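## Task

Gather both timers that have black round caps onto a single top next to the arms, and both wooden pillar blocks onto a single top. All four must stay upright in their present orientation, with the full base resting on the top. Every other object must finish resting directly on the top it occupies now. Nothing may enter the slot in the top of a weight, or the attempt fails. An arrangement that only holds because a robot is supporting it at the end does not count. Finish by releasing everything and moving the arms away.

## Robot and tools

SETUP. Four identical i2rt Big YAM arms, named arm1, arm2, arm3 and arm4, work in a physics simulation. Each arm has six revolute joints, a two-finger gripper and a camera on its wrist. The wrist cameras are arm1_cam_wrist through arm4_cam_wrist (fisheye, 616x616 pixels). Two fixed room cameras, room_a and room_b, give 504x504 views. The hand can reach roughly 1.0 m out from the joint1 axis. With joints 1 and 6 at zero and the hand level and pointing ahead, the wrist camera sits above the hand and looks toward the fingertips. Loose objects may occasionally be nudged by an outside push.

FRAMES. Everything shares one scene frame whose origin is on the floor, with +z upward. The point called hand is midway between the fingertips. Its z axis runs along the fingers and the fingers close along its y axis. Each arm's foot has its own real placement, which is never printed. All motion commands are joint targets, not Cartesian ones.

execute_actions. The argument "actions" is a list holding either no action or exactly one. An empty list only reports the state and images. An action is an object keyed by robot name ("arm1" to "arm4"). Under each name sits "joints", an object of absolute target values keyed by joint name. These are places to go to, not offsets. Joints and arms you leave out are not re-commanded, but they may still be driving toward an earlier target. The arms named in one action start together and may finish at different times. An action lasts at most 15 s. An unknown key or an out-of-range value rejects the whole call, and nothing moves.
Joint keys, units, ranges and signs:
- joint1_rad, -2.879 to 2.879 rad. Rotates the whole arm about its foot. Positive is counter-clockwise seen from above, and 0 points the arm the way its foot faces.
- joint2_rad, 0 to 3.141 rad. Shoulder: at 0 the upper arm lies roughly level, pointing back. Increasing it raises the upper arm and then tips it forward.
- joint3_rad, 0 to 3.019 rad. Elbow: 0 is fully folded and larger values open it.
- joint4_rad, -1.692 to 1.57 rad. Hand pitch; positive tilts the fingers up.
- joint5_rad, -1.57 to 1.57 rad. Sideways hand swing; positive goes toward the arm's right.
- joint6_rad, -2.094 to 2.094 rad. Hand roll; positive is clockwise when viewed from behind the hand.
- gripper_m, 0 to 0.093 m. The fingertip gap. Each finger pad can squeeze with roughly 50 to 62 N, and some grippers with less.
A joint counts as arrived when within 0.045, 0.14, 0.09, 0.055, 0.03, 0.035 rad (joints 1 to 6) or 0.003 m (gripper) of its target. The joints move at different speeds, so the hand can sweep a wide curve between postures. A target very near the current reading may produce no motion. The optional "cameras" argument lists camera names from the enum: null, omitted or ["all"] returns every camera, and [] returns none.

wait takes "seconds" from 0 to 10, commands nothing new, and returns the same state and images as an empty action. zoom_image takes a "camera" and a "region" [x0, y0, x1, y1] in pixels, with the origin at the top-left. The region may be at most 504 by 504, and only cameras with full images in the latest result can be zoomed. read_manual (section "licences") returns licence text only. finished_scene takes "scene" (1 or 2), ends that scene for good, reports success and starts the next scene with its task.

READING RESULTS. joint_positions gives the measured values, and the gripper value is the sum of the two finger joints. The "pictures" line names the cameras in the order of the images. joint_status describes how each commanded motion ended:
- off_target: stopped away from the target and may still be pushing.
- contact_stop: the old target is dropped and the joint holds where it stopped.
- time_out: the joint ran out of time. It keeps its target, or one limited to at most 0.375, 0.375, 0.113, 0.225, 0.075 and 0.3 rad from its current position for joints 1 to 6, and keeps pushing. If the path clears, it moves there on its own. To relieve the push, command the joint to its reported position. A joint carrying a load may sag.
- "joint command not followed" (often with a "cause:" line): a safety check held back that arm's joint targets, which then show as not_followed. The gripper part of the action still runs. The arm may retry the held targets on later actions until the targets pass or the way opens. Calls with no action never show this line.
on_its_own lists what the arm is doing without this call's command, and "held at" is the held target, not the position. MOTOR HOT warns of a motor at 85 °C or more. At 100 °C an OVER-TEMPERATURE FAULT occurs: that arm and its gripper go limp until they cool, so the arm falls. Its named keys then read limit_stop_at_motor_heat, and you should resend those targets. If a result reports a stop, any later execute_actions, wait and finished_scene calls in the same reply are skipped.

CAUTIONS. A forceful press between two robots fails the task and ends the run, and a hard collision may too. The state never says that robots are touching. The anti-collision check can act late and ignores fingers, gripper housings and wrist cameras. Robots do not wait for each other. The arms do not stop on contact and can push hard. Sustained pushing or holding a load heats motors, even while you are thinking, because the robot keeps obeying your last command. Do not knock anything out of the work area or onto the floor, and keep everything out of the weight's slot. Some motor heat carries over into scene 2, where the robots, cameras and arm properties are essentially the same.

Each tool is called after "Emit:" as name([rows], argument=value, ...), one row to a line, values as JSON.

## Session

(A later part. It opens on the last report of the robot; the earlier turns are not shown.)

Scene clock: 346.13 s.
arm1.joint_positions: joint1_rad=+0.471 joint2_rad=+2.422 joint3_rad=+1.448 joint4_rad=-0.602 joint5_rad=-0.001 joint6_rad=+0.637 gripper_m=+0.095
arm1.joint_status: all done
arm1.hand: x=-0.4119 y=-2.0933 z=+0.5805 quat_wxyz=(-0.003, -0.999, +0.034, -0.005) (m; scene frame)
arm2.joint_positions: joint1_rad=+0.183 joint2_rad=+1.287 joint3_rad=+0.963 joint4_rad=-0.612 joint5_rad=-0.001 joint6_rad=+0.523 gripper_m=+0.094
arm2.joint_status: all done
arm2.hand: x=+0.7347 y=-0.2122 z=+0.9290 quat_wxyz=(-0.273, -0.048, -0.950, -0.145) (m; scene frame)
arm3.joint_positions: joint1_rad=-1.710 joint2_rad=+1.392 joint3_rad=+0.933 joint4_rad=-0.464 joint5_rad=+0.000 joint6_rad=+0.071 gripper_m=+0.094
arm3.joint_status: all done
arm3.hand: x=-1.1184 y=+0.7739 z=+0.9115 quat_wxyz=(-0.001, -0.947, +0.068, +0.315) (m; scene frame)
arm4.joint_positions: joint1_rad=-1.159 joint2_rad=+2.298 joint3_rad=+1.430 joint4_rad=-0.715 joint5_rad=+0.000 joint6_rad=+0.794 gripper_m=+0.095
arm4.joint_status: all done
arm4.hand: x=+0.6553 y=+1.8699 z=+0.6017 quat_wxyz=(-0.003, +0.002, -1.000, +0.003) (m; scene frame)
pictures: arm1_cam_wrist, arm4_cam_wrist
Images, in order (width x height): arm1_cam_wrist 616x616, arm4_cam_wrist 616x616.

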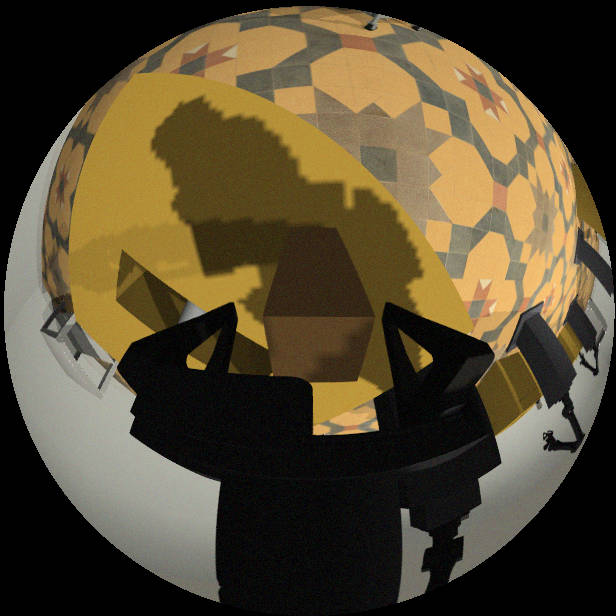

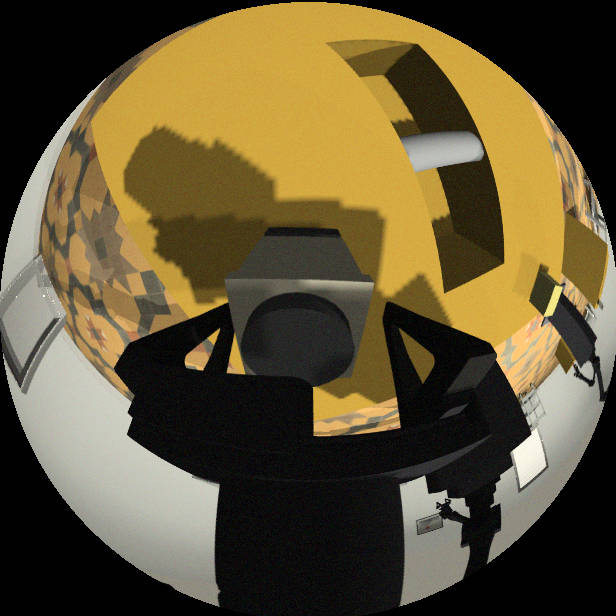

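Emit:
execute_actions([
  {"arm1":{"joints":{"gripper_m":0.03}},"arm4":{"joints":{"gripper_m":0.04}},"arm2":{"joints":{"joint1_rad":-1.98,"joint4_rad":0.97,"joint6_rad":0,"joint3_rad":1.04}},"arm3":{"joints":{"joint1_rad":0.596,"joint6_rad":1.57,"joint4_rad":-1.1}}},
], cameras=[])

Emit:
execute_actions([
  {"arm1":{"joints":{"joint2_rad":1.9}},"arm4":{"joints":{"joint2_rad":1.8}},"arm2":{"joints":{"joint2_rad":1.976}}},
], cameras=["arm1_cam_wrist","arm4_cam_wrist"])

Scene clock: 364.27 s.
arm1.joint_positions: joint1_rad=+0.471 joint2_rad=+2.422 joint3_rad=+1.448 joint4_rad=-0.602 joint5_rad=-0.001 joint6_rad=+0.636 gripper_m=+0.035
arm1.joint_status: gripper_m off_target (ended at +0.035, target +0.030)
arm1.hand: x=-0.4119 y=-2.0933 z=+0.5805 quat_wxyz=(-0.003, -0.999, +0.034, -0.005) (m; scene frame)
arm2.joint_positions: joint1_rad=-1.981 joint2_rad=+1.300 joint3_rad=+0.998 joint4_rad=+0.956 joint5_rad=+0.001 joint6_rad=+0.013 gripper_m=+0.094
arm2.joint_status: all done
arm2.hand: x=+0.1994 y=-0.9529 z=+1.2860 quat_wxyz=(-0.580, -0.339, -0.287, +0.683) (m; scene frame)
arm3.joint_positions: joint1_rad=+0.591 joint2_rad=+1.398 joint3_rad=+0.933 joint4_rad=-1.085 joint5_rad=+0.000 joint6_rad=+1.560 gripper_m=+0.094
arm3.joint_status: all done
arm3.hand: x=-0.3814 y=+0.4434 z=+0.8649 quat_wxyz=(-0.012, -0.944, -0.329, -0.005) (m; scene frame)
arm4.joint_positions: joint1_rad=-1.159 joint2_rad=+2.298 joint3_rad=+1.430 joint4_rad=-0.715 joint5_rad=-0.001 joint6_rad=+0.794 gripper_m=+0.044
arm4.joint_status: gripper_m off_target (ended at +0.044, target +0.040)
arm4.hand: x=+0.6552 y=+1.8700 z=+0.6017 quat_wxyz=(-0.003, +0.002, -1.000, +0.003) (m; scene frame)
pictures: none
No camera images: the call's "cameras" was empty. Leave "cameras" out to get every camera's image.

Scene clock: 365.83 s.
arm1.joint_positions: joint1_rad=+0.471 joint2_rad=+1.885 joint3_rad=+1.454 joint4_rad=-0.602 joint5_rad=-0.001 joint6_rad=+0.636 gripper_m=+0.035
arm1.joint_status: all done
arm1.hand: x=-0.5074 y=-2.1507 z=+0.9122 quat_wxyz=(-0.155, -0.963, +0.033, +0.216) (m; scene frame)
arm2.joint_positions: joint1_rad=-1.981 joint2_rad=+1.983 joint3_rad=+1.019 joint4_rad=+0.967 joint5_rad=+0.001 joint6_rad=+0.013 gripper_m=+0.094
arm2.joint_status: all done
arm2.hand: x=+0.1697 y=-1.1021 z=+0.8731 quat_wxyz=(-0.456, -0.542, -0.455, +0.540) (m; scene frame)
arm3.joint_positions: joint1_rad=+0.591 joint2_rad=+1.398 joint3_rad=+0.933 joint4_rad=-1.085 joint5_rad=+0.000 joint6_rad=+1.560 gripper_m=+0.094
arm3.joint_status: not commanded
arm3.hand: x=-0.3814 y=+0.4434 z=+0.8649 quat_wxyz=(-0.012, -0.944, -0.328, -0.005) (m; scene frame)
arm4.joint_positions: joint1_rad=-1.159 joint2_rad=+1.810 joint3_rad=+1.438 joint4_rad=-0.715 joint5_rad=-0.001 joint6_rad=+0.795 gripper_m=+0.044
arm4.joint_status: all done
arm4.hand: x=+0.7065 y=+1.9263 z=+0.8971 quat_wxyz=(-0.174, +0.003, -0.969, -0.173) (m; scene frame)
pictures: arm1_cam_wrist, arm4_cam_wrist
Images, in order (width x height): arm1_cam_wrist 616x616, arm4_cam_wrist 616x616.

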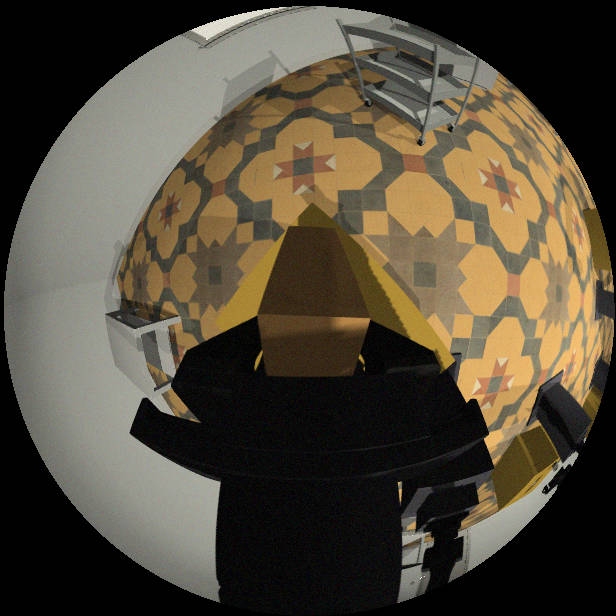

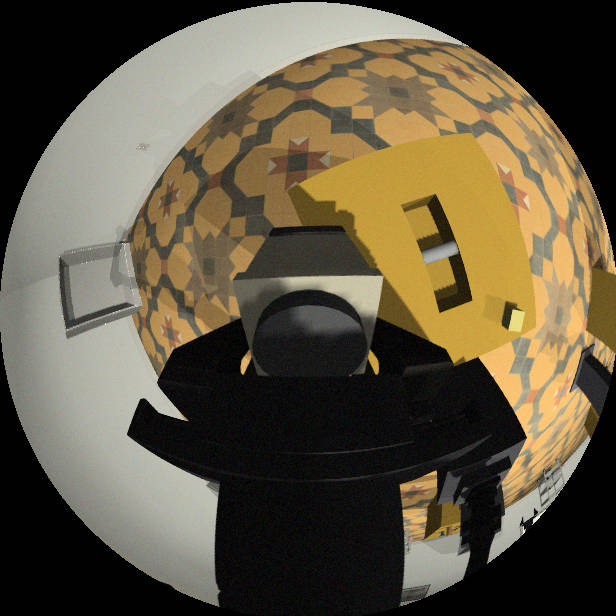

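Emit:
execute_actions([
  {"arm1":{"joints":{"gripper_m":0.025,"joint1_rad":-1.843,"joint4_rad":-1.25,"joint6_rad":1.575}},"arm4":{"joints":{"gripper_m":0.035,"joint1_rad":1.885,"joint2_rad":1.69,"joint3_rad":1.395,"joint4_rad":-1.25,"joint6_rad":1.575}}},
], cameras=[])

Emit:
execute_actions([
  {"arm1":{"joints":{"joint2_rad":1.985,"joint3_rad":1.69}}},
], cameras=["arm1_cam_wrist","arm2_cam_wrist","room_b"])

Scene clock: 381.47 s.
arm1.joint_positions: joint1_rad=-1.848 joint2_rad=+1.885 joint3_rad=+1.454 joint4_rad=-1.234 joint5_rad=+0.000 joint6_rad=+1.567 gripper_m=+0.035
arm1.joint_status: gripper_m off_target (ended at +0.035, target +0.025); the others done
arm1.hand: x=+0.1567 y=-1.2675 z=+0.8737 quat_wxyz=(-0.002, +0.087, +0.995, -0.051) (m; scene frame)
arm2.joint_positions: joint1_rad=-1.981 joint2_rad=+1.983 joint3_rad=+1.019 joint4_rad=+0.967 joint5_rad=+0.001 joint6_rad=+0.013 gripper_m=+0.094
arm2.joint_status: not commanded
arm2.hand: x=+0.1697 y=-1.1021 z=+0.8731 quat_wxyz=(-0.456, -0.542, -0.455, +0.540) (m; scene frame)
arm3.joint_positions: joint1_rad=+0.591 joint2_rad=+1.398 joint3_rad=+0.933 joint4_rad=-1.085 joint5_rad=+0.000 joint6_rad=+1.560 gripper_m=+0.094
arm3.joint_status: not commanded
arm3.hand: x=-0.3814 y=+0.4434 z=+0.8649 quat_wxyz=(-0.012, -0.944, -0.328, -0.005) (m; scene frame)
arm4.joint_positions: joint1_rad=+1.892 joint2_rad=+1.716 joint3_rad=+1.379 joint4_rad=-1.240 joint5_rad=-0.001 joint6_rad=+1.559 gripper_m=+0.044
arm4.joint_status: gripper_m off_target (ended at +0.044, target +0.035); the others done
arm4.hand: x=-0.1277 y=+1.1358 z=+0.8801 quat_wxyz=(-0.007, +0.911, -0.413, +0.008) (m; scene frame)
pictures: none
No camera images: the call's "cameras" was empty. Leave "cameras" out to get every camera's image.

Scene clock: 382.47 s.
arm1.joint_positions: joint1_rad=-1.848 joint2_rad=+1.983 joint3_rad=+1.653 joint4_rad=-1.239 joint5_rad=+0.000 joint6_rad=+1.568 gripper_m=+0.035
arm1.joint_status: all done
arm1.hand: x=+0.1690 y=-1.1984 z=+0.8885 quat_wxyz=(+0.003, +0.088, +0.996, -0.003) (m; scene frame)
arm2.joint_positions: joint1_rad=-1.981 joint2_rad=+1.983 joint3_rad=+1.019 joint4_rad=+0.967 joint5_rad=+0.001 joint6_rad=+0.013 gripper_m=+0.094
arm2.joint_status: not commanded
arm2.hand: x=+0.1697 y=-1.1021 z=+0.8731 quat_wxyz=(-0.456, -0.542, -0.455, +0.540) (m; scene frame)
arm3.joint_positions: joint1_rad=+0.591 joint2_rad=+1.398 joint3_rad=+0.933 joint4_rad=-1.085 joint5_rad=+0.000 joint6_rad=+1.560 gripper_m=+0.094
arm3.joint_status: not commanded
arm3.hand: x=-0.3814 y=+0.4434 z=+0.8649 quat_wxyz=(-0.012, -0.944, -0.328, -0.005) (m; scene frame)
arm4.joint_positions: joint1_rad=+1.892 joint2_rad=+1.716 joint3_rad=+1.379 joint4_rad=-1.240 joint5_rad=-0.001 joint6_rad=+1.559 gripper_m=+0.044
arm4.joint_status: not commanded
arm4.hand: x=-0.1277 y=+1.1358 z=+0.8801 quat_wxyz=(-0.007, +0.911, -0.413, +0.008) (m; scene frame)
pictures: arm1_cam_wrist, arm2_cam_wrist, room_b
Images, in order (width x height): arm1_cam_wrist 616x616, arm2_cam_wrist 616x616, room_b 504x504.

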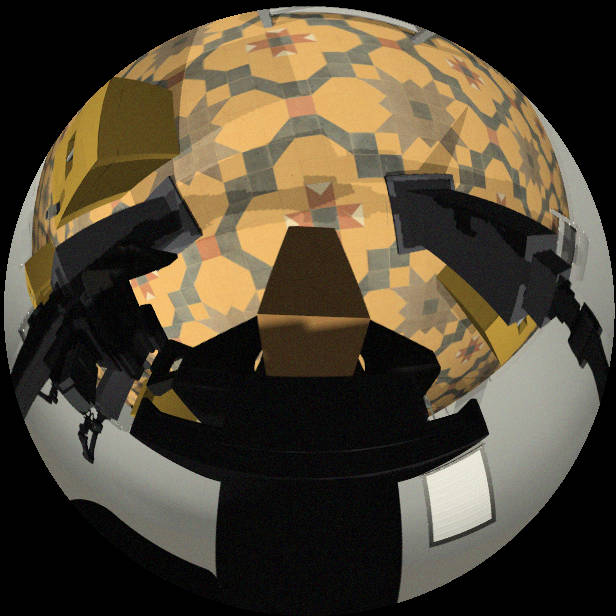

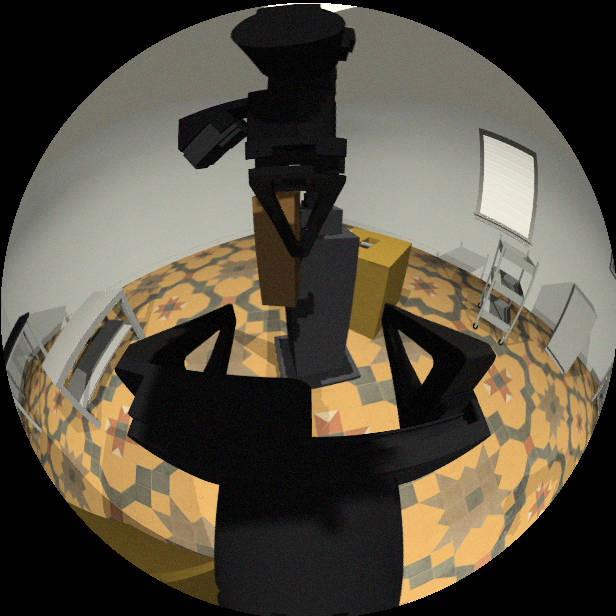

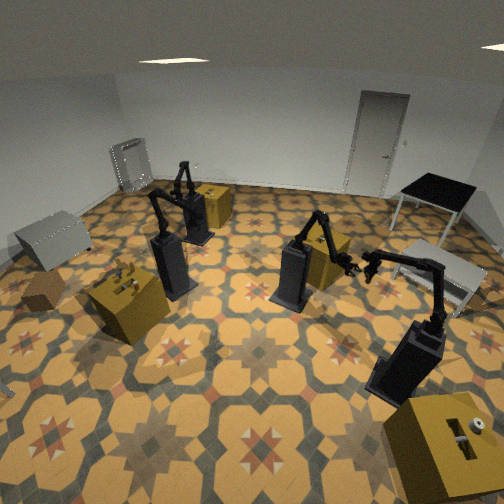

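Emit:
execute_actions([
  {"arm2":{"joints":{"joint1_rad":-1.935,"joint2_rad":2.06,"joint3_rad":1.155,"joint4_rad":0.935}}},
], cameras=["arm1_cam_wrist","arm2_cam_wrist"])

Scene clock: 402.37 s.
arm1.joint_positions: joint1_rad=-1.848 joint2_rad=+1.983 joint3_rad=+1.653 joint4_rad=-1.239 joint5_rad=+0.000 joint6_rad=+1.568 gripper_m=+0.035
arm1.joint_status: not commanded
arm1.hand: x=+0.1690 y=-1.1984 z=+0.8885 quat_wxyz=(+0.003, +0.088, +0.996, -0.003) (m; scene frame)
arm2.joint_positions: joint1_rad=-1.937 joint2_rad=+2.045 joint3_rad=+1.122 joint4_rad=+0.944 joint5_rad=+0.001 joint6_rad=+0.013 gripper_m=+0.094
arm2.joint_status: all done
arm2.hand: x=+0.1961 y=-1.1384 z=+0.8726 quat_wxyz=(-0.472, -0.527, -0.463, +0.534) (m; scene frame)
arm3.joint_positions: joint1_rad=+0.591 joint2_rad=+1.398 joint3_rad=+0.933 joint4_rad=-1.085 joint5_rad=+0.000 joint6_rad=+1.560 gripper_m=+0.094
arm3.joint_status: not commanded
arm3.hand: x=-0.3814 y=+0.4434 z=+0.8649 quat_wxyz=(-0.012, -0.944, -0.328, -0.005) (m; scene frame)
arm4.joint_positions: joint1_rad=+1.892 joint2_rad=+1.716 joint3_rad=+1.379 joint4_rad=-1.240 joint5_rad=-0.001 joint6_rad=+1.559 gripper_m=+0.044
arm4.joint_status: not commanded
arm4.hand: x=-0.1277 y=+1.1358 z=+0.8801 quat_wxyz=(-0.007, +0.911, -0.413, +0.008) (m; scene frame)
pictures: arm1_cam_wrist, arm2_cam_wrist
Images, in order (width x height): arm1_cam_wrist 616x616, arm2_cam_wrist 616x616.

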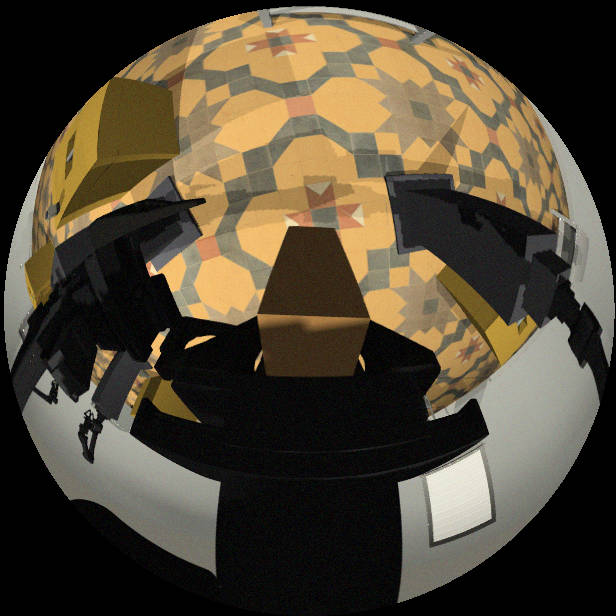

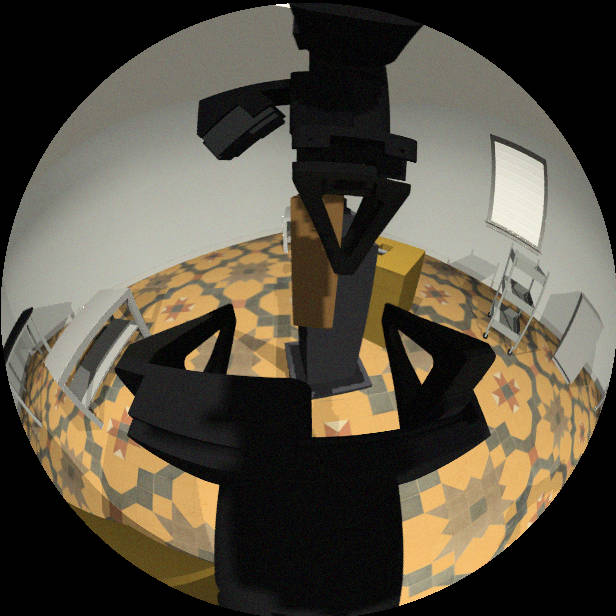

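Emit:
execute_actions([
  {"arm2":{"joints":{"joint2_rad":2.13,"joint3_rad":1.24,"joint4_rad":0.87}}},
], cameras=[])

Emit:
execute_actions([
  {"arm2":{"joints":{"joint2_rad":2.185,"joint3_rad":1.38,"joint4_rad":0.81}}},
], cameras=["arm1_cam_wrist","arm2_cam_wrist","room_b"])

Scene clock: 417.13 s.
arm1.joint_positions: joint1_rad=-1.848 joint2_rad=+1.983 joint3_rad=+1.653 joint4_rad=-1.239 joint5_rad=+0.000 joint6_rad=+1.568 gripper_m=+0.035
arm1.joint_status: not commanded
arm1.hand: x=+0.1690 y=-1.1984 z=+0.8885 quat_wxyz=(+0.003, +0.088, +0.996, -0.003) (m; scene frame)
arm2.joint_positions: joint1_rad=-1.937 joint2_rad=+2.117 joint3_rad=+1.206 joint4_rad=+0.878 joint5_rad=+0.001 joint6_rad=+0.013 gripper_m=+0.094
arm2.joint_status: all done
arm2.hand: x=+0.1927 y=-1.1631 z=+0.8443 quat_wxyz=(-0.459, -0.541, -0.475, +0.520) (m; scene frame)
arm3.joint_positions: joint1_rad=+0.591 joint2_rad=+1.398 joint3_rad=+0.933 joint4_rad=-1.085 joint5_rad=+0.000 joint6_rad=+1.560 gripper_m=+0.094
arm3.joint_status: not commanded
arm3.hand: x=-0.3814 y=+0.4434 z=+0.8649 quat_wxyz=(-0.012, -0.944, -0.328, -0.005) (m; scene frame)
arm4.joint_positions: joint1_rad=+1.892 joint2_rad=+1.716 joint3_rad=+1.379 joint4_rad=-1.240 joint5_rad=-0.001 joint6_rad=+1.559 gripper_m=+0.044
arm4.joint_status: not commanded
arm4.hand: x=-0.1277 y=+1.1358 z=+0.8801 quat_wxyz=(-0.007, +0.911, -0.413, +0.008) (m; scene frame)
pictures: none
No camera images: the call's "cameras" was empty. Leave "cameras" out to get every camera's image.

Scene clock: 417.97 s.
arm1.joint_positions: joint1_rad=-1.848 joint2_rad=+1.983 joint3_rad=+1.653 joint4_rad=-1.239 joint5_rad=+0.000 joint6_rad=+1.568 gripper_m=+0.035
arm1.joint_status: not commanded
arm1.hand: x=+0.1690 y=-1.1984 z=+0.8885 quat_wxyz=(+0.003, +0.088, +0.996, -0.003) (m; scene frame)
arm2.joint_positions: joint1_rad=-1.937 joint2_rad=+2.175 joint3_rad=+1.346 joint4_rad=+0.818 joint5_rad=+0.001 joint6_rad=+0.013 gripper_m=+0.094
arm2.joint_status: all done
arm2.hand: x=+0.1878 y=-1.2033 z=+0.8547 quat_wxyz=(-0.465, -0.535, -0.470, +0.526) (m; scene frame)
arm3.joint_positions: joint1_rad=+0.591 joint2_rad=+1.398 joint3_rad=+0.933 joint4_rad=-1.085 joint5_rad=+0.000 joint6_rad=+1.560 gripper_m=+0.094
arm3.joint_status: not commanded
arm3.hand: x=-0.3814 y=+0.4434 z=+0.8649 quat_wxyz=(-0.012, -0.944, -0.328, -0.005) (m; scene frame)
arm4.joint_positions: joint1_rad=+1.892 joint2_rad=+1.716 joint3_rad=+1.379 joint4_rad=-1.240 joint5_rad=-0.001 joint6_rad=+1.559 gripper_m=+0.044
arm4.joint_status: not commanded
arm4.hand: x=-0.1277 y=+1.1358 z=+0.8801 quat_wxyz=(-0.007, +0.911, -0.413, +0.008) (m; scene frame)
pictures: arm1_cam_wrist, arm2_cam_wrist, room_b
Images, in order (width x height): arm1_cam_wrist 616x616, arm2_cam_wrist 616x616, room_b 504x504.

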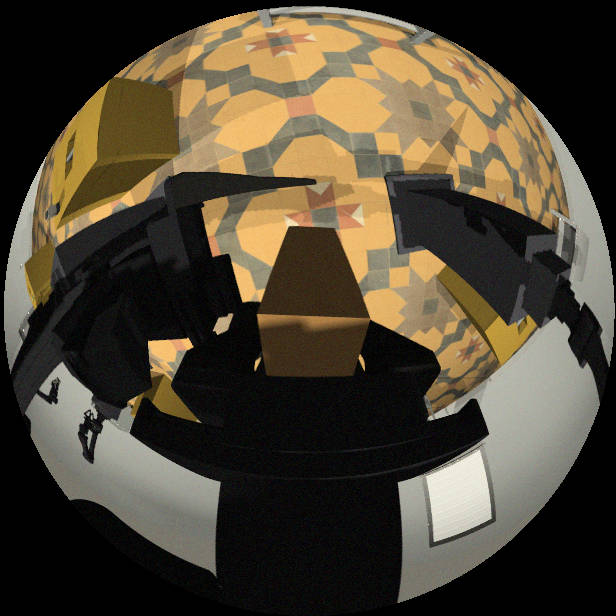

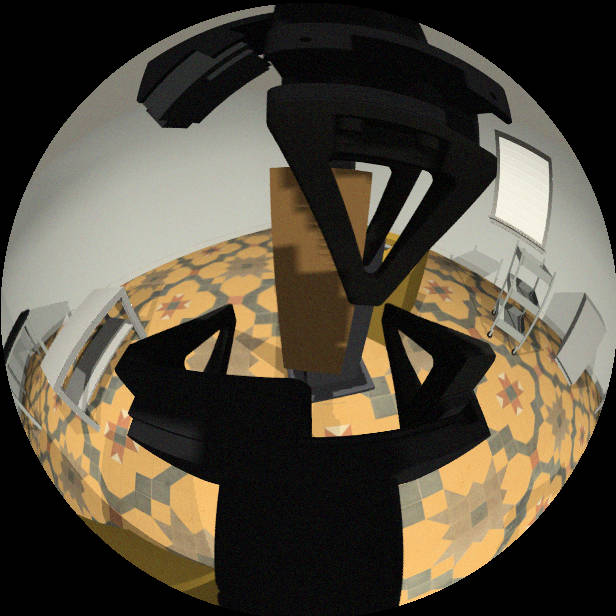

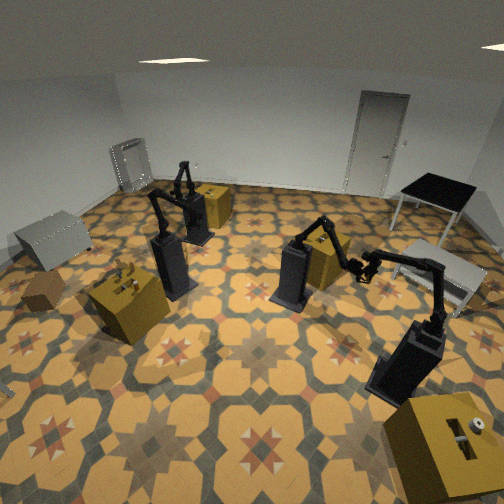

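Emit:
execute_actions([
  {"arm2":{"joints":{"gripper_m":0.025}}},
], cameras=["arm1_cam_wrist","arm2_cam_wrist"])

Scene clock: 428.10 s.
arm1.joint_positions: joint1_rad=-1.848 joint2_rad=+1.983 joint3_rad=+1.653 joint4_rad=-1.239 joint5_rad=+0.003 joint6_rad=+1.562 gripper_m=+0.035
arm1.joint_status: not commanded
arm1.hand: x=+0.1699 y=-1.1986 z=+0.8885 quat_wxyz=(+0.004, +0.085, +0.996, -0.004) (m; scene frame)
arm2.joint_positions: joint1_rad=-1.939 joint2_rad=+2.175 joint3_rad=+1.346 joint4_rad=+0.818 joint5_rad=+0.008 joint6_rad=+0.013 gripper_m=+0.036
arm2.joint_status: gripper_m off_target (ended at +0.036, target +0.025)
arm2.hand: x=+0.1851 y=-1.2030 z=+0.8547 quat_wxyz=(-0.462, -0.537, -0.468, +0.528) (m; scene frame)
arm3.joint_positions: joint1_rad=+0.591 joint2_rad=+1.398 joint3_rad=+0.933 joint4_rad=-1.085 joint5_rad=+0.000 joint6_rad=+1.560 gripper_m=+0.094
arm3.joint_status: not commanded
arm3.hand: x=-0.3814 y=+0.4434 z=+0.8649 quat_wxyz=(-0.012, -0.944, -0.328, -0.005) (m; scene frame)
arm4.joint_positions: joint1_rad=+1.892 joint2_rad=+1.716 joint3_rad=+1.379 joint4_rad=-1.240 joint5_rad=-0.001 joint6_rad=+1.559 gripper_m=+0.044
arm4.joint_status: not commanded
arm4.hand: x=-0.1277 y=+1.1358 z=+0.8801 quat_wxyz=(-0.007, +0.911, -0.413, +0.008) (m; scene frame)
pictures: arm1_cam_wrist, arm2_cam_wrist
Images, in order (width x height): arm1_cam_wrist 616x616, arm2_cam_wrist 616x616.

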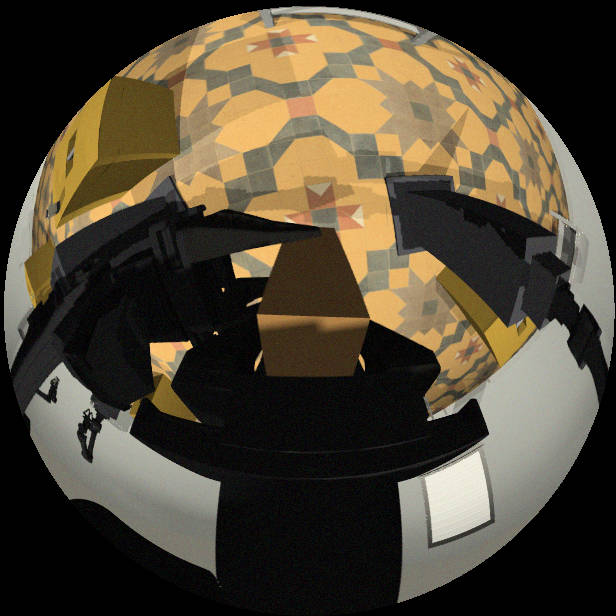

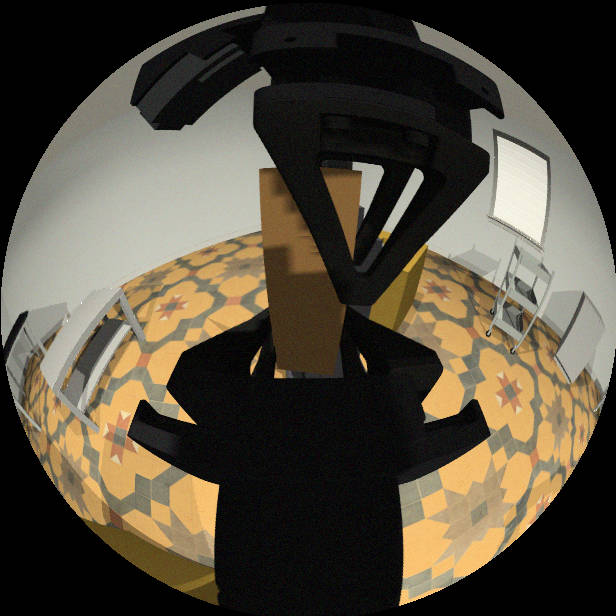

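Emit:
execute_actions([
  {"arm2":{"joints":{"gripper_m":0.05}}},
], cameras=[])

Emit:
execute_actions([
  {"arm2":{"joints":{"joint4_rad":0.875}}},
], cameras=[])

Emit:
execute_actions([
  {"arm2":{"joints":{"gripper_m":0.025}}},
], cameras=["arm1_cam_wrist","arm2_cam_wrist"])

Scene clock: 444.00 s.
arm1.joint_positions: joint1_rad=-1.848 joint2_rad=+1.983 joint3_rad=+1.653 joint4_rad=-1.239 joint5_rad=+0.003 joint6_rad=+1.567 gripper_m=+0.035
arm1.joint_status: not commanded
arm1.hand: x=+0.1698 y=-1.1986 z=+0.8885 quat_wxyz=(+0.004, +0.088, +0.996, -0.004) (m; scene frame)
arm2.joint_positions: joint1_rad=-1.939 joint2_rad=+2.175 joint3_rad=+1.346 joint4_rad=+0.818 joint5_rad=+0.002 joint6_rad=+0.012 gripper_m=+0.050
arm2.joint_status: all done
arm2.hand: x=+0.1862 y=-1.2031 z=+0.8547 quat_wxyz=(-0.464, -0.536, -0.469, +0.527) (m; scene frame)
arm3.joint_positions: joint1_rad=+0.591 joint2_rad=+1.398 joint3_rad=+0.933 joint4_rad=-1.085 joint5_rad=+0.000 joint6_rad=+1.560 gripper_m=+0.094
arm3.joint_status: not commanded
arm3.hand: x=-0.3814 y=+0.4434 z=+0.8649 quat_wxyz=(-0.012, -0.944, -0.328, -0.005) (m; scene frame)
arm4.joint_positions: joint1_rad=+1.892 joint2_rad=+1.716 joint3_rad=+1.379 joint4_rad=-1.240 joint5_rad=-0.001 joint6_rad=+1.559 gripper_m=+0.044
arm4.joint_status: not commanded
arm4.hand: x=-0.1277 y=+1.1358 z=+0.8801 quat_wxyz=(-0.007, +0.911, -0.413, +0.008) (m; scene frame)
pictures: none
No camera images: the call's "cameras" was empty. Leave "cameras" out to get every camera's image.

Scene clock: 444.63 s.
arm1.joint_positions: joint1_rad=-1.848 joint2_rad=+1.983 joint3_rad=+1.653 joint4_rad=-1.239 joint5_rad=+0.003 joint6_rad=+1.568 gripper_m=+0.035
arm1.joint_status: not commanded
arm1.hand: x=+0.1698 y=-1.1986 z=+0.8885 quat_wxyz=(+0.004, +0.088, +0.996, -0.004) (m; scene frame)
arm2.joint_positions: joint1_rad=-1.939 joint2_rad=+2.175 joint3_rad=+1.346 joint4_rad=+0.851 joint5_rad=+0.002 joint6_rad=+0.012 gripper_m=+0.050
arm2.joint_status: all done
arm2.hand: x=+0.1862 y=-1.2031 z=+0.8630 quat_wxyz=(-0.472, -0.527, -0.462, +0.536) (m; scene frame)
arm3.joint_positions: joint1_rad=+0.591 joint2_rad=+1.398 joint3_rad=+0.933 joint4_rad=-1.085 joint5_rad=+0.000 joint6_rad=+1.560 gripper_m=+0.094
arm3.joint_status: not commanded
arm3.hand: x=-0.3814 y=+0.4434 z=+0.8649 quat_wxyz=(-0.012, -0.944, -0.328, -0.005) (m; scene frame)
arm4.joint_positions: joint1_rad=+1.892 joint2_rad=+1.716 joint3_rad=+1.379 joint4_rad=-1.240 joint5_rad=-0.001 joint6_rad=+1.559 gripper_m=+0.044
arm4.joint_status: not commanded
arm4.hand: x=-0.1277 y=+1.1358 z=+0.8801 quat_wxyz=(-0.007, +0.911, -0.413, +0.008) (m; scene frame)
pictures: none
No camera images: the call's "cameras" was empty. Leave "cameras" out to get every camera's image.

Scene clock: 445.13 s.
arm1.joint_positions: joint1_rad=-1.848 joint2_rad=+1.983 joint3_rad=+1.653 joint4_rad=-1.239 joint5_rad=+0.003 joint6_rad=+1.562 gripper_m=+0.035
arm1.joint_status: not commanded
arm1.hand: x=+0.1700 y=-1.1986 z=+0.8885 quat_wxyz=(+0.004, +0.085, +0.996, -0.004) (m; scene frame)
arm2.joint_positions: joint1_rad=-1.939 joint2_rad=+2.175 joint3_rad=+1.346 joint4_rad=+0.851 joint5_rad=+0.009 joint6_rad=+0.012 gripper_m=+0.036
arm2.joint_status: gripper_m off_target (ended at +0.036, target +0.025)
arm2.hand: x=+0.1851 y=-1.2029 z=+0.8630 quat_wxyz=(-0.470, -0.528, -0.460, +0.537) (m; scene frame)
arm3.joint_positions: joint1_rad=+0.591 joint2_rad=+1.398 joint3_rad=+0.933 joint4_rad=-1.085 joint5_rad=+0.000 joint6_rad=+1.560 gripper_m=+0.094
arm3.joint_status: not commanded
arm3.hand: x=-0.3814 y=+0.4434 z=+0.8649 quat_wxyz=(-0.012, -0.944, -0.328, -0.005) (m; scene frame)
arm4.joint_positions: joint1_rad=+1.892 joint2_rad=+1.716 joint3_rad=+1.379 joint4_rad=-1.240 joint5_rad=-0.001 joint6_rad=+1.559 gripper_m=+0.044
arm4.joint_status: not commanded
arm4.hand: x=-0.1277 y=+1.1358 z=+0.8801 quat_wxyz=(-0.007, +0.911, -0.413, +0.008) (m; scene frame)
pictures: arm1_cam_wrist, arm2_cam_wrist
Images, in order (width x height): arm1_cam_wrist 616x616, arm2_cam_wrist 616x616.

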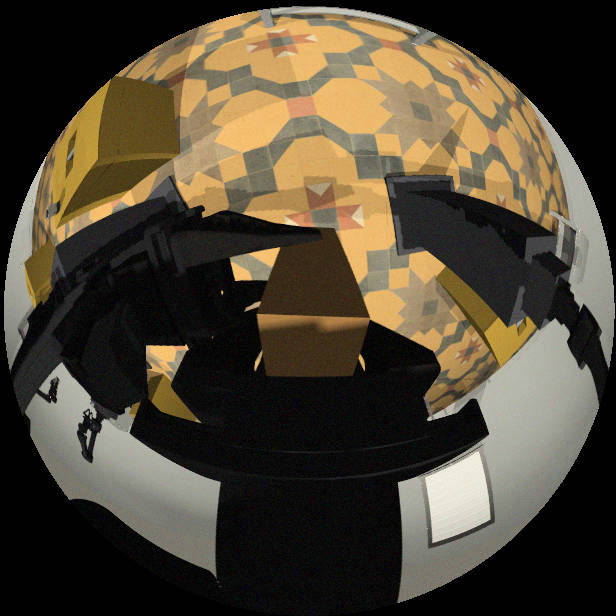

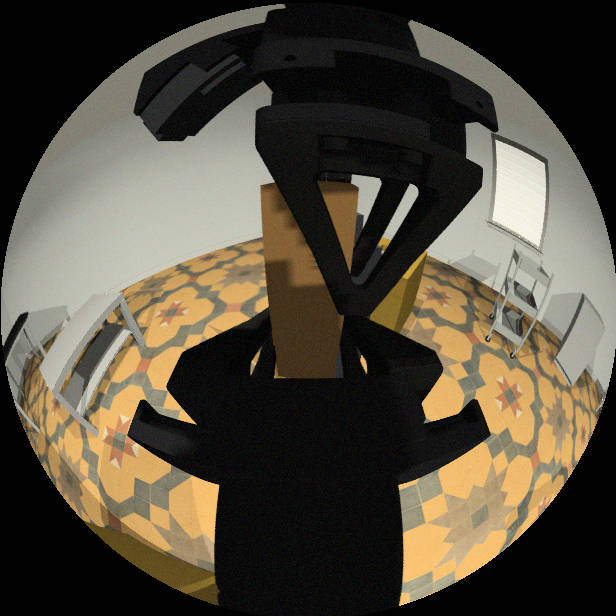

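Emit:
execute_actions([
  {"arm1":{"joints":{"gripper_m":0.06}}},
], cameras=[])

Emit:
execute_actions([
  {"arm1":{"joints":{"joint2_rad":1.8}}},
], cameras=["arm2_cam_wrist"])

Scene clock: 456.33 s.
arm1.joint_positions: joint1_rad=-1.848 joint2_rad=+1.983 joint3_rad=+1.653 joint4_rad=-1.242 joint5_rad=+0.003 joint6_rad=+1.568 gripper_m=+0.060
arm1.joint_status: all done
arm1.hand: x=+0.1698 y=-1.1993 z=+0.8885 quat_wxyz=(+0.004, +0.088, +0.996, -0.005) (m; scene frame)
arm2.joint_positions: joint1_rad=-1.939 joint2_rad=+2.182 joint3_rad=+1.346 joint4_rad=+0.851 joint5_rad=+0.002 joint6_rad=+0.012 gripper_m=+0.036
arm2.joint_status: not commanded
arm2.hand: x=+0.1861 y=-1.2030 z=+0.8576 quat_wxyz=(-0.470, -0.529, -0.463, +0.534) (m; scene frame)
arm3.joint_positions: joint1_rad=+0.591 joint2_rad=+1.398 joint3_rad=+0.933 joint4_rad=-1.085 joint5_rad=+0.000 joint6_rad=+1.560 gripper_m=+0.094
arm3.joint_status: not commanded
arm3.hand: x=-0.3814 y=+0.4434 z=+0.8649 quat_wxyz=(-0.012, -0.944, -0.328, -0.005) (m; scene frame)
arm4.joint_positions: joint1_rad=+1.892 joint2_rad=+1.716 joint3_rad=+1.379 joint4_rad=-1.240 joint5_rad=-0.001 joint6_rad=+1.559 gripper_m=+0.044
arm4.joint_status: not commanded
arm4.hand: x=-0.1277 y=+1.1358 z=+0.8801 quat_wxyz=(-0.007, +0.911, -0.413, +0.008) (m; scene frame)
pictures: none
No camera images: the call's "cameras" was empty. Leave "cameras" out to get every camera's image.

Scene clock: 457.40 s.
arm1.joint_positions: joint1_rad=-1.848 joint2_rad=+1.778 joint3_rad=+1.665 joint4_rad=-1.242 joint5_rad=+0.003 joint6_rad=+1.568 gripper_m=+0.060
arm1.joint_status: all done
arm1.hand: x=+0.1696 y=-1.1968 z=+1.0118 quat_wxyz=(+0.014, +0.087, +0.991, +0.103) (m; scene frame)
arm2.joint_positions: joint1_rad=-1.939 joint2_rad=+2.182 joint3_rad=+1.346 joint4_rad=+0.852 joint5_rad=+0.002 joint6_rad=+0.012 gripper_m=+0.036
arm2.joint_status: not commanded
arm2.hand: x=+0.1861 y=-1.2030 z=+0.8579 quat_wxyz=(-0.470, -0.528, -0.463, +0.534) (m; scene frame)
arm3.joint_positions: joint1_rad=+0.591 joint2_rad=+1.398 joint3_rad=+0.933 joint4_rad=-1.085 joint5_rad=+0.000 joint6_rad=+1.560 gripper_m=+0.094
arm3.joint_status: not commanded
arm3.hand: x=-0.3814 y=+0.4434 z=+0.8649 quat_wxyz=(-0.012, -0.944, -0.328, -0.005) (m; scene frame)
arm4.joint_positions: joint1_rad=+1.892 joint2_rad=+1.716 joint3_rad=+1.379 joint4_rad=-1.240 joint5_rad=-0.001 joint6_rad=+1.559 gripper_m=+0.044
arm4.joint_status: not commanded
arm4.hand: x=-0.1277 y=+1.1358 z=+0.8801 quat_wxyz=(-0.007, +0.911, -0.413, +0.008) (m; scene frame)
pictures: arm2_cam_wrist
Images, in order (width x height): arm2_cam_wrist 616x616.

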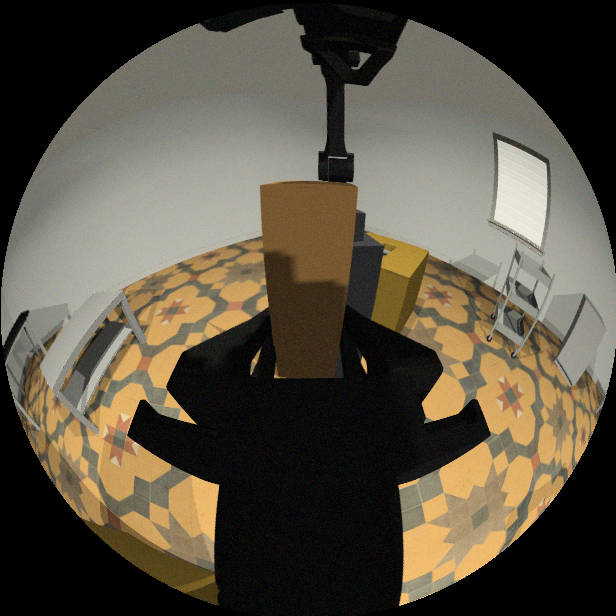

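Emit:
execute_actions([
  {"arm1":{"joints":{"joint2_rad":1.0,"joint3_rad":1.2,"joint1_rad":-1.0}},"arm2":{"joints":{"joint1_rad":1.993,"joint2_rad":2.16}},"arm3":{"joints":{"joint3_rad":2.1,"joint4_rad":-1.47,"joint1_rad":0.598,"gripper_m":0.075}}},
], cameras=[])

Emit:
execute_actions([
  {"arm3":{"joints":{"joint2_rad":2.02}}},
], cameras=["arm2_cam_wrist","arm3_cam_wrist"])

Scene clock: 485.13 s.
arm1.joint_positions: joint1_rad=-1.002 joint2_rad=+0.984 joint3_rad=+1.198 joint4_rad=-1.242 joint5_rad=-0.002 joint6_rad=+1.568 gripper_m=+0.060
arm1.joint_status: all done
arm1.hand: x=-0.1665 y=-1.4941 z=+1.1629 quat_wxyz=(-0.088, -0.317, +0.911, +0.248) (m; scene frame)
arm2.joint_positions: joint1_rad=+1.999 joint2_rad=+2.182 joint3_rad=+1.364 joint4_rad=+0.852 joint5_rad=-0.002 joint6_rad=+0.011 gripper_m=+0.036
arm2.joint_status: all done
arm2.hand: x=-0.2091 y=+0.2165 z=+0.8774 quat_wxyz=(-0.309, +0.620, -0.305, -0.653) (m; scene frame)
arm3.joint_positions: joint1_rad=+0.591 joint2_rad=+1.394 joint3_rad=+2.057 joint4_rad=-1.454 joint5_rad=+0.000 joint6_rad=+1.562 gripper_m=+0.075
arm3.joint_status: all done
arm3.hand: x=-0.3068 y=+0.3458 z=+1.3435 quat_wxyz=(-0.363, -0.873, -0.302, -0.123) (m; scene frame)
arm4.joint_positions: joint1_rad=+1.892 joint2_rad=+1.716 joint3_rad=+1.379 joint4_rad=-1.240 joint5_rad=-0.001 joint6_rad=+1.559 gripper_m=+0.044
arm4.joint_status: not commanded
arm4.hand: x=-0.1277 y=+1.1358 z=+0.8801 quat_wxyz=(-0.007, +0.911, -0.413, +0.008) (m; scene frame)
pictures: none
No camera images: the call's "cameras" was empty. Leave "cameras" out to get every camera's image.

Scene clock: 486.87 s.
arm1.joint_positions: joint1_rad=-1.002 joint2_rad=+0.984 joint3_rad=+1.198 joint4_rad=-1.242 joint5_rad=-0.002 joint6_rad=+1.568 gripper_m=+0.060
arm1.joint_status: not commanded
arm1.hand: x=-0.1665 y=-1.4941 z=+1.1629 quat_wxyz=(-0.088, -0.317, +0.911, +0.248) (m; scene frame)
arm2.joint_positions: joint1_rad=+1.999 joint2_rad=+2.182 joint3_rad=+1.364 joint4_rad=+0.852 joint5_rad=-0.002 joint6_rad=+0.011 gripper_m=+0.036
arm2.joint_status: not commanded
arm2.hand: x=-0.2091 y=+0.2165 z=+0.8774 quat_wxyz=(-0.309, +0.620, -0.305, -0.653) (m; scene frame)
arm3.joint_positions: joint1_rad=+0.591 joint2_rad=+2.014 joint3_rad=+2.070 joint4_rad=-1.455 joint5_rad=+0.000 joint6_rad=+1.562 gripper_m=+0.075
arm3.joint_status: all done
arm3.hand: x=-0.1991 y=+0.2075 z=+0.9915 quat_wxyz=(-0.084, -0.941, -0.326, -0.029) (m; scene frame)
arm4.joint_positions: joint1_rad=+1.892 joint2_rad=+1.716 joint3_rad=+1.379 joint4_rad=-1.240 joint5_rad=-0.001 joint6_rad=+1.559 gripper_m=+0.044
arm4.joint_status: not commanded
arm4.hand: x=-0.1277 y=+1.1358 z=+0.8801 quat_wxyz=(-0.007, +0.911, -0.413, +0.008) (m; scene frame)
pictures: arm2_cam_wrist, arm3_cam_wrist
Images, in order (width x height): arm2_cam_wrist 616x616, arm3_cam_wrist 616x616.

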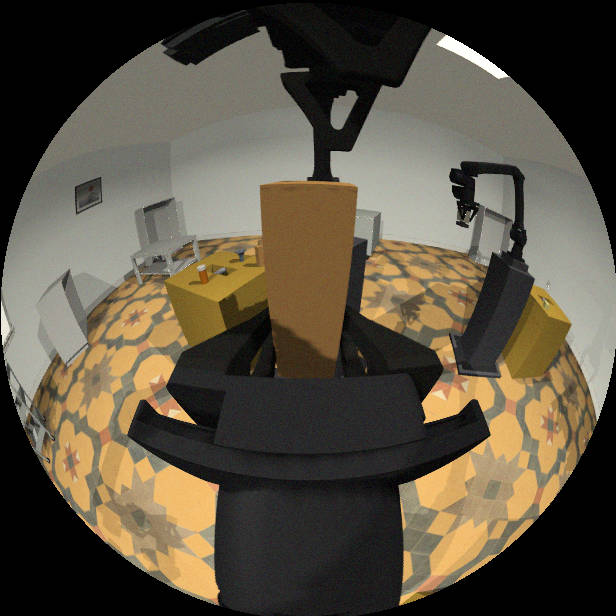

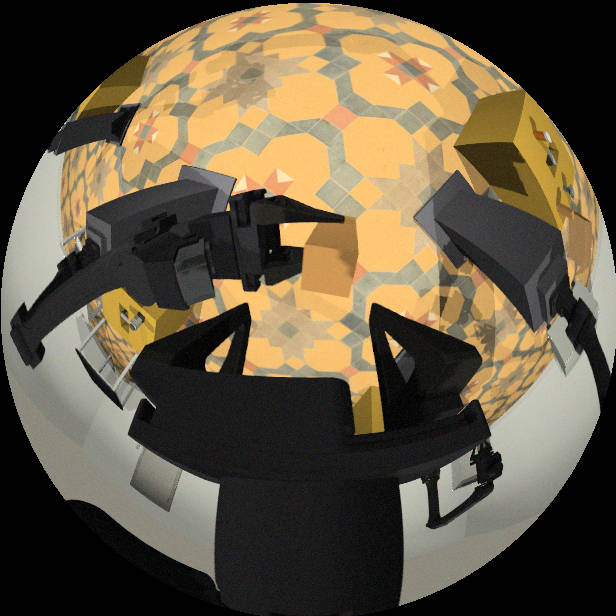

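Emit:
execute_actions([
  {"arm3":{"joints":{"joint1_rad":0.56,"joint2_rad":2.08,"joint4_rad":-1.51}}},
], cameras=["arm2_cam_wrist","arm3_cam_wrist"])

Scene clock: 503.67 s.
arm1.joint_positions: joint1_rad=-1.002 joint2_rad=+0.984 joint3_rad=+1.198 joint4_rad=-1.242 joint5_rad=-0.002 joint6_rad=+1.568 gripper_m=+0.060
arm1.joint_status: not commanded
arm1.hand: x=-0.1665 y=-1.4941 z=+1.1629 quat_wxyz=(-0.088, -0.317, +0.911, +0.248) (m; scene frame)
arm2.joint_positions: joint1_rad=+1.999 joint2_rad=+2.182 joint3_rad=+1.364 joint4_rad=+0.852 joint5_rad=-0.002 joint6_rad=+0.011 gripper_m=+0.036
arm2.joint_status: not commanded
arm2.hand: x=-0.2091 y=+0.2165 z=+0.8774 quat_wxyz=(-0.309, +0.620, -0.305, -0.653) (m; scene frame)
arm3.joint_positions: joint1_rad=+0.571 joint2_rad=+2.088 joint3_rad=+2.070 joint4_rad=-1.495 joint5_rad=+0.000 joint6_rad=+1.562 gripper_m=+0.075
arm3.joint_status: all done
arm3.hand: x=-0.2122 y=+0.2031 z=+0.9424 quat_wxyz=(-0.030, -0.947, -0.318, -0.010) (m; scene frame)
arm4.joint_positions: joint1_rad=+1.892 joint2_rad=+1.716 joint3_rad=+1.379 joint4_rad=-1.240 joint5_rad=-0.001 joint6_rad=+1.559 gripper_m=+0.044
arm4.joint_status: not commanded
arm4.hand: x=-0.1277 y=+1.1358 z=+0.8801 quat_wxyz=(-0.007, +0.911, -0.413, +0.008) (m; scene frame)
pictures: arm2_cam_wrist, arm3_cam_wrist
Images, in order (width x height): arm2_cam_wrist 616x616, arm3_cam_wrist 616x616.

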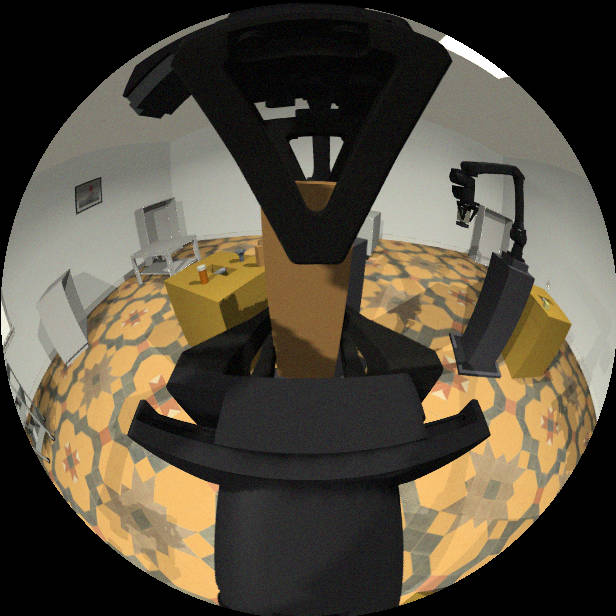

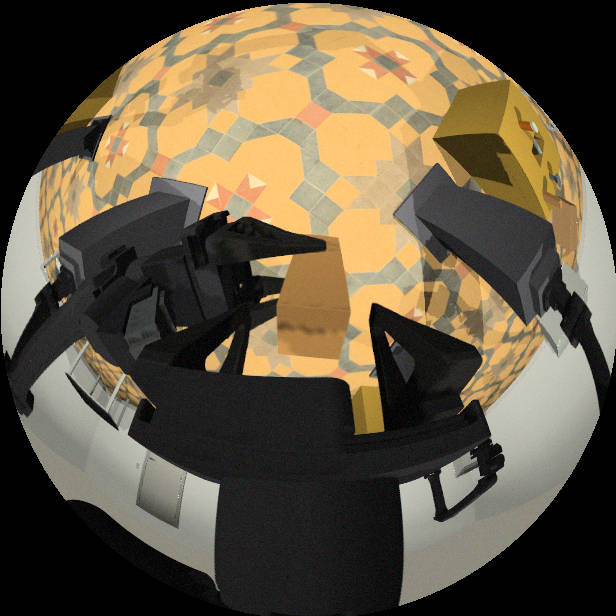

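Emit:
execute_actions([
  {"arm3":{"joints":{"joint2_rad":2.115,"gripper_m":0.055}}},
], cameras=["arm2_cam_wrist","arm3_cam_wrist"])

Scene clock: 514.70 s.
arm1.joint_positions: joint1_rad=-1.002 joint2_rad=+0.984 joint3_rad=+1.198 joint4_rad=-1.242 joint5_rad=-0.002 joint6_rad=+1.568 gripper_m=+0.060
arm1.joint_status: not commanded
arm1.hand: x=-0.1665 y=-1.4941 z=+1.1629 quat_wxyz=(-0.088, -0.317, +0.911, +0.248) (m; scene frame)
arm2.joint_positions: joint1_rad=+1.999 joint2_rad=+2.182 joint3_rad=+1.364 joint4_rad=+0.852 joint5_rad=-0.002 joint6_rad=+0.011 gripper_m=+0.036
arm2.joint_status: not commanded
arm2.hand: x=-0.2091 y=+0.2165 z=+0.8774 quat_wxyz=(-0.309, +0.620, -0.305, -0.653) (m; scene frame)
arm3.joint_positions: joint1_rad=+0.571 joint2_rad=+2.109 joint3_rad=+2.070 joint4_rad=-1.495 joint5_rad=+0.000 joint6_rad=+1.562 gripper_m=+0.055
arm3.joint_status: all done
arm3.hand: x=-0.2117 y=+0.2025 z=+0.9291 quat_wxyz=(-0.020, -0.948, -0.318, -0.007) (m; scene frame)
arm4.joint_positions: joint1_rad=+1.892 joint2_rad=+1.716 joint3_rad=+1.379 joint4_rad=-1.240 joint5_rad=-0.001 joint6_rad=+1.559 gripper_m=+0.044
arm4.joint_status: not commanded
arm4.hand: x=-0.1277 y=+1.1358 z=+0.8801 quat_wxyz=(-0.007, +0.911, -0.413, +0.008) (m; scene frame)
pictures: arm2_cam_wrist, arm3_cam_wrist
Images, in order (width x height): arm2_cam_wrist 616x616, arm3_cam_wrist 616x616.

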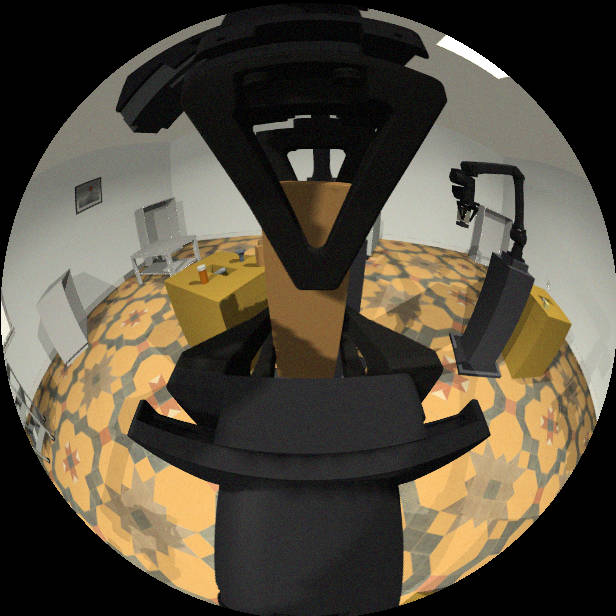

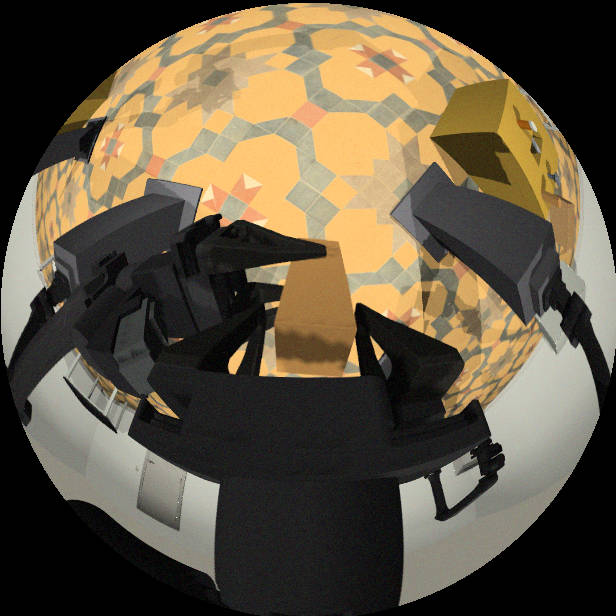

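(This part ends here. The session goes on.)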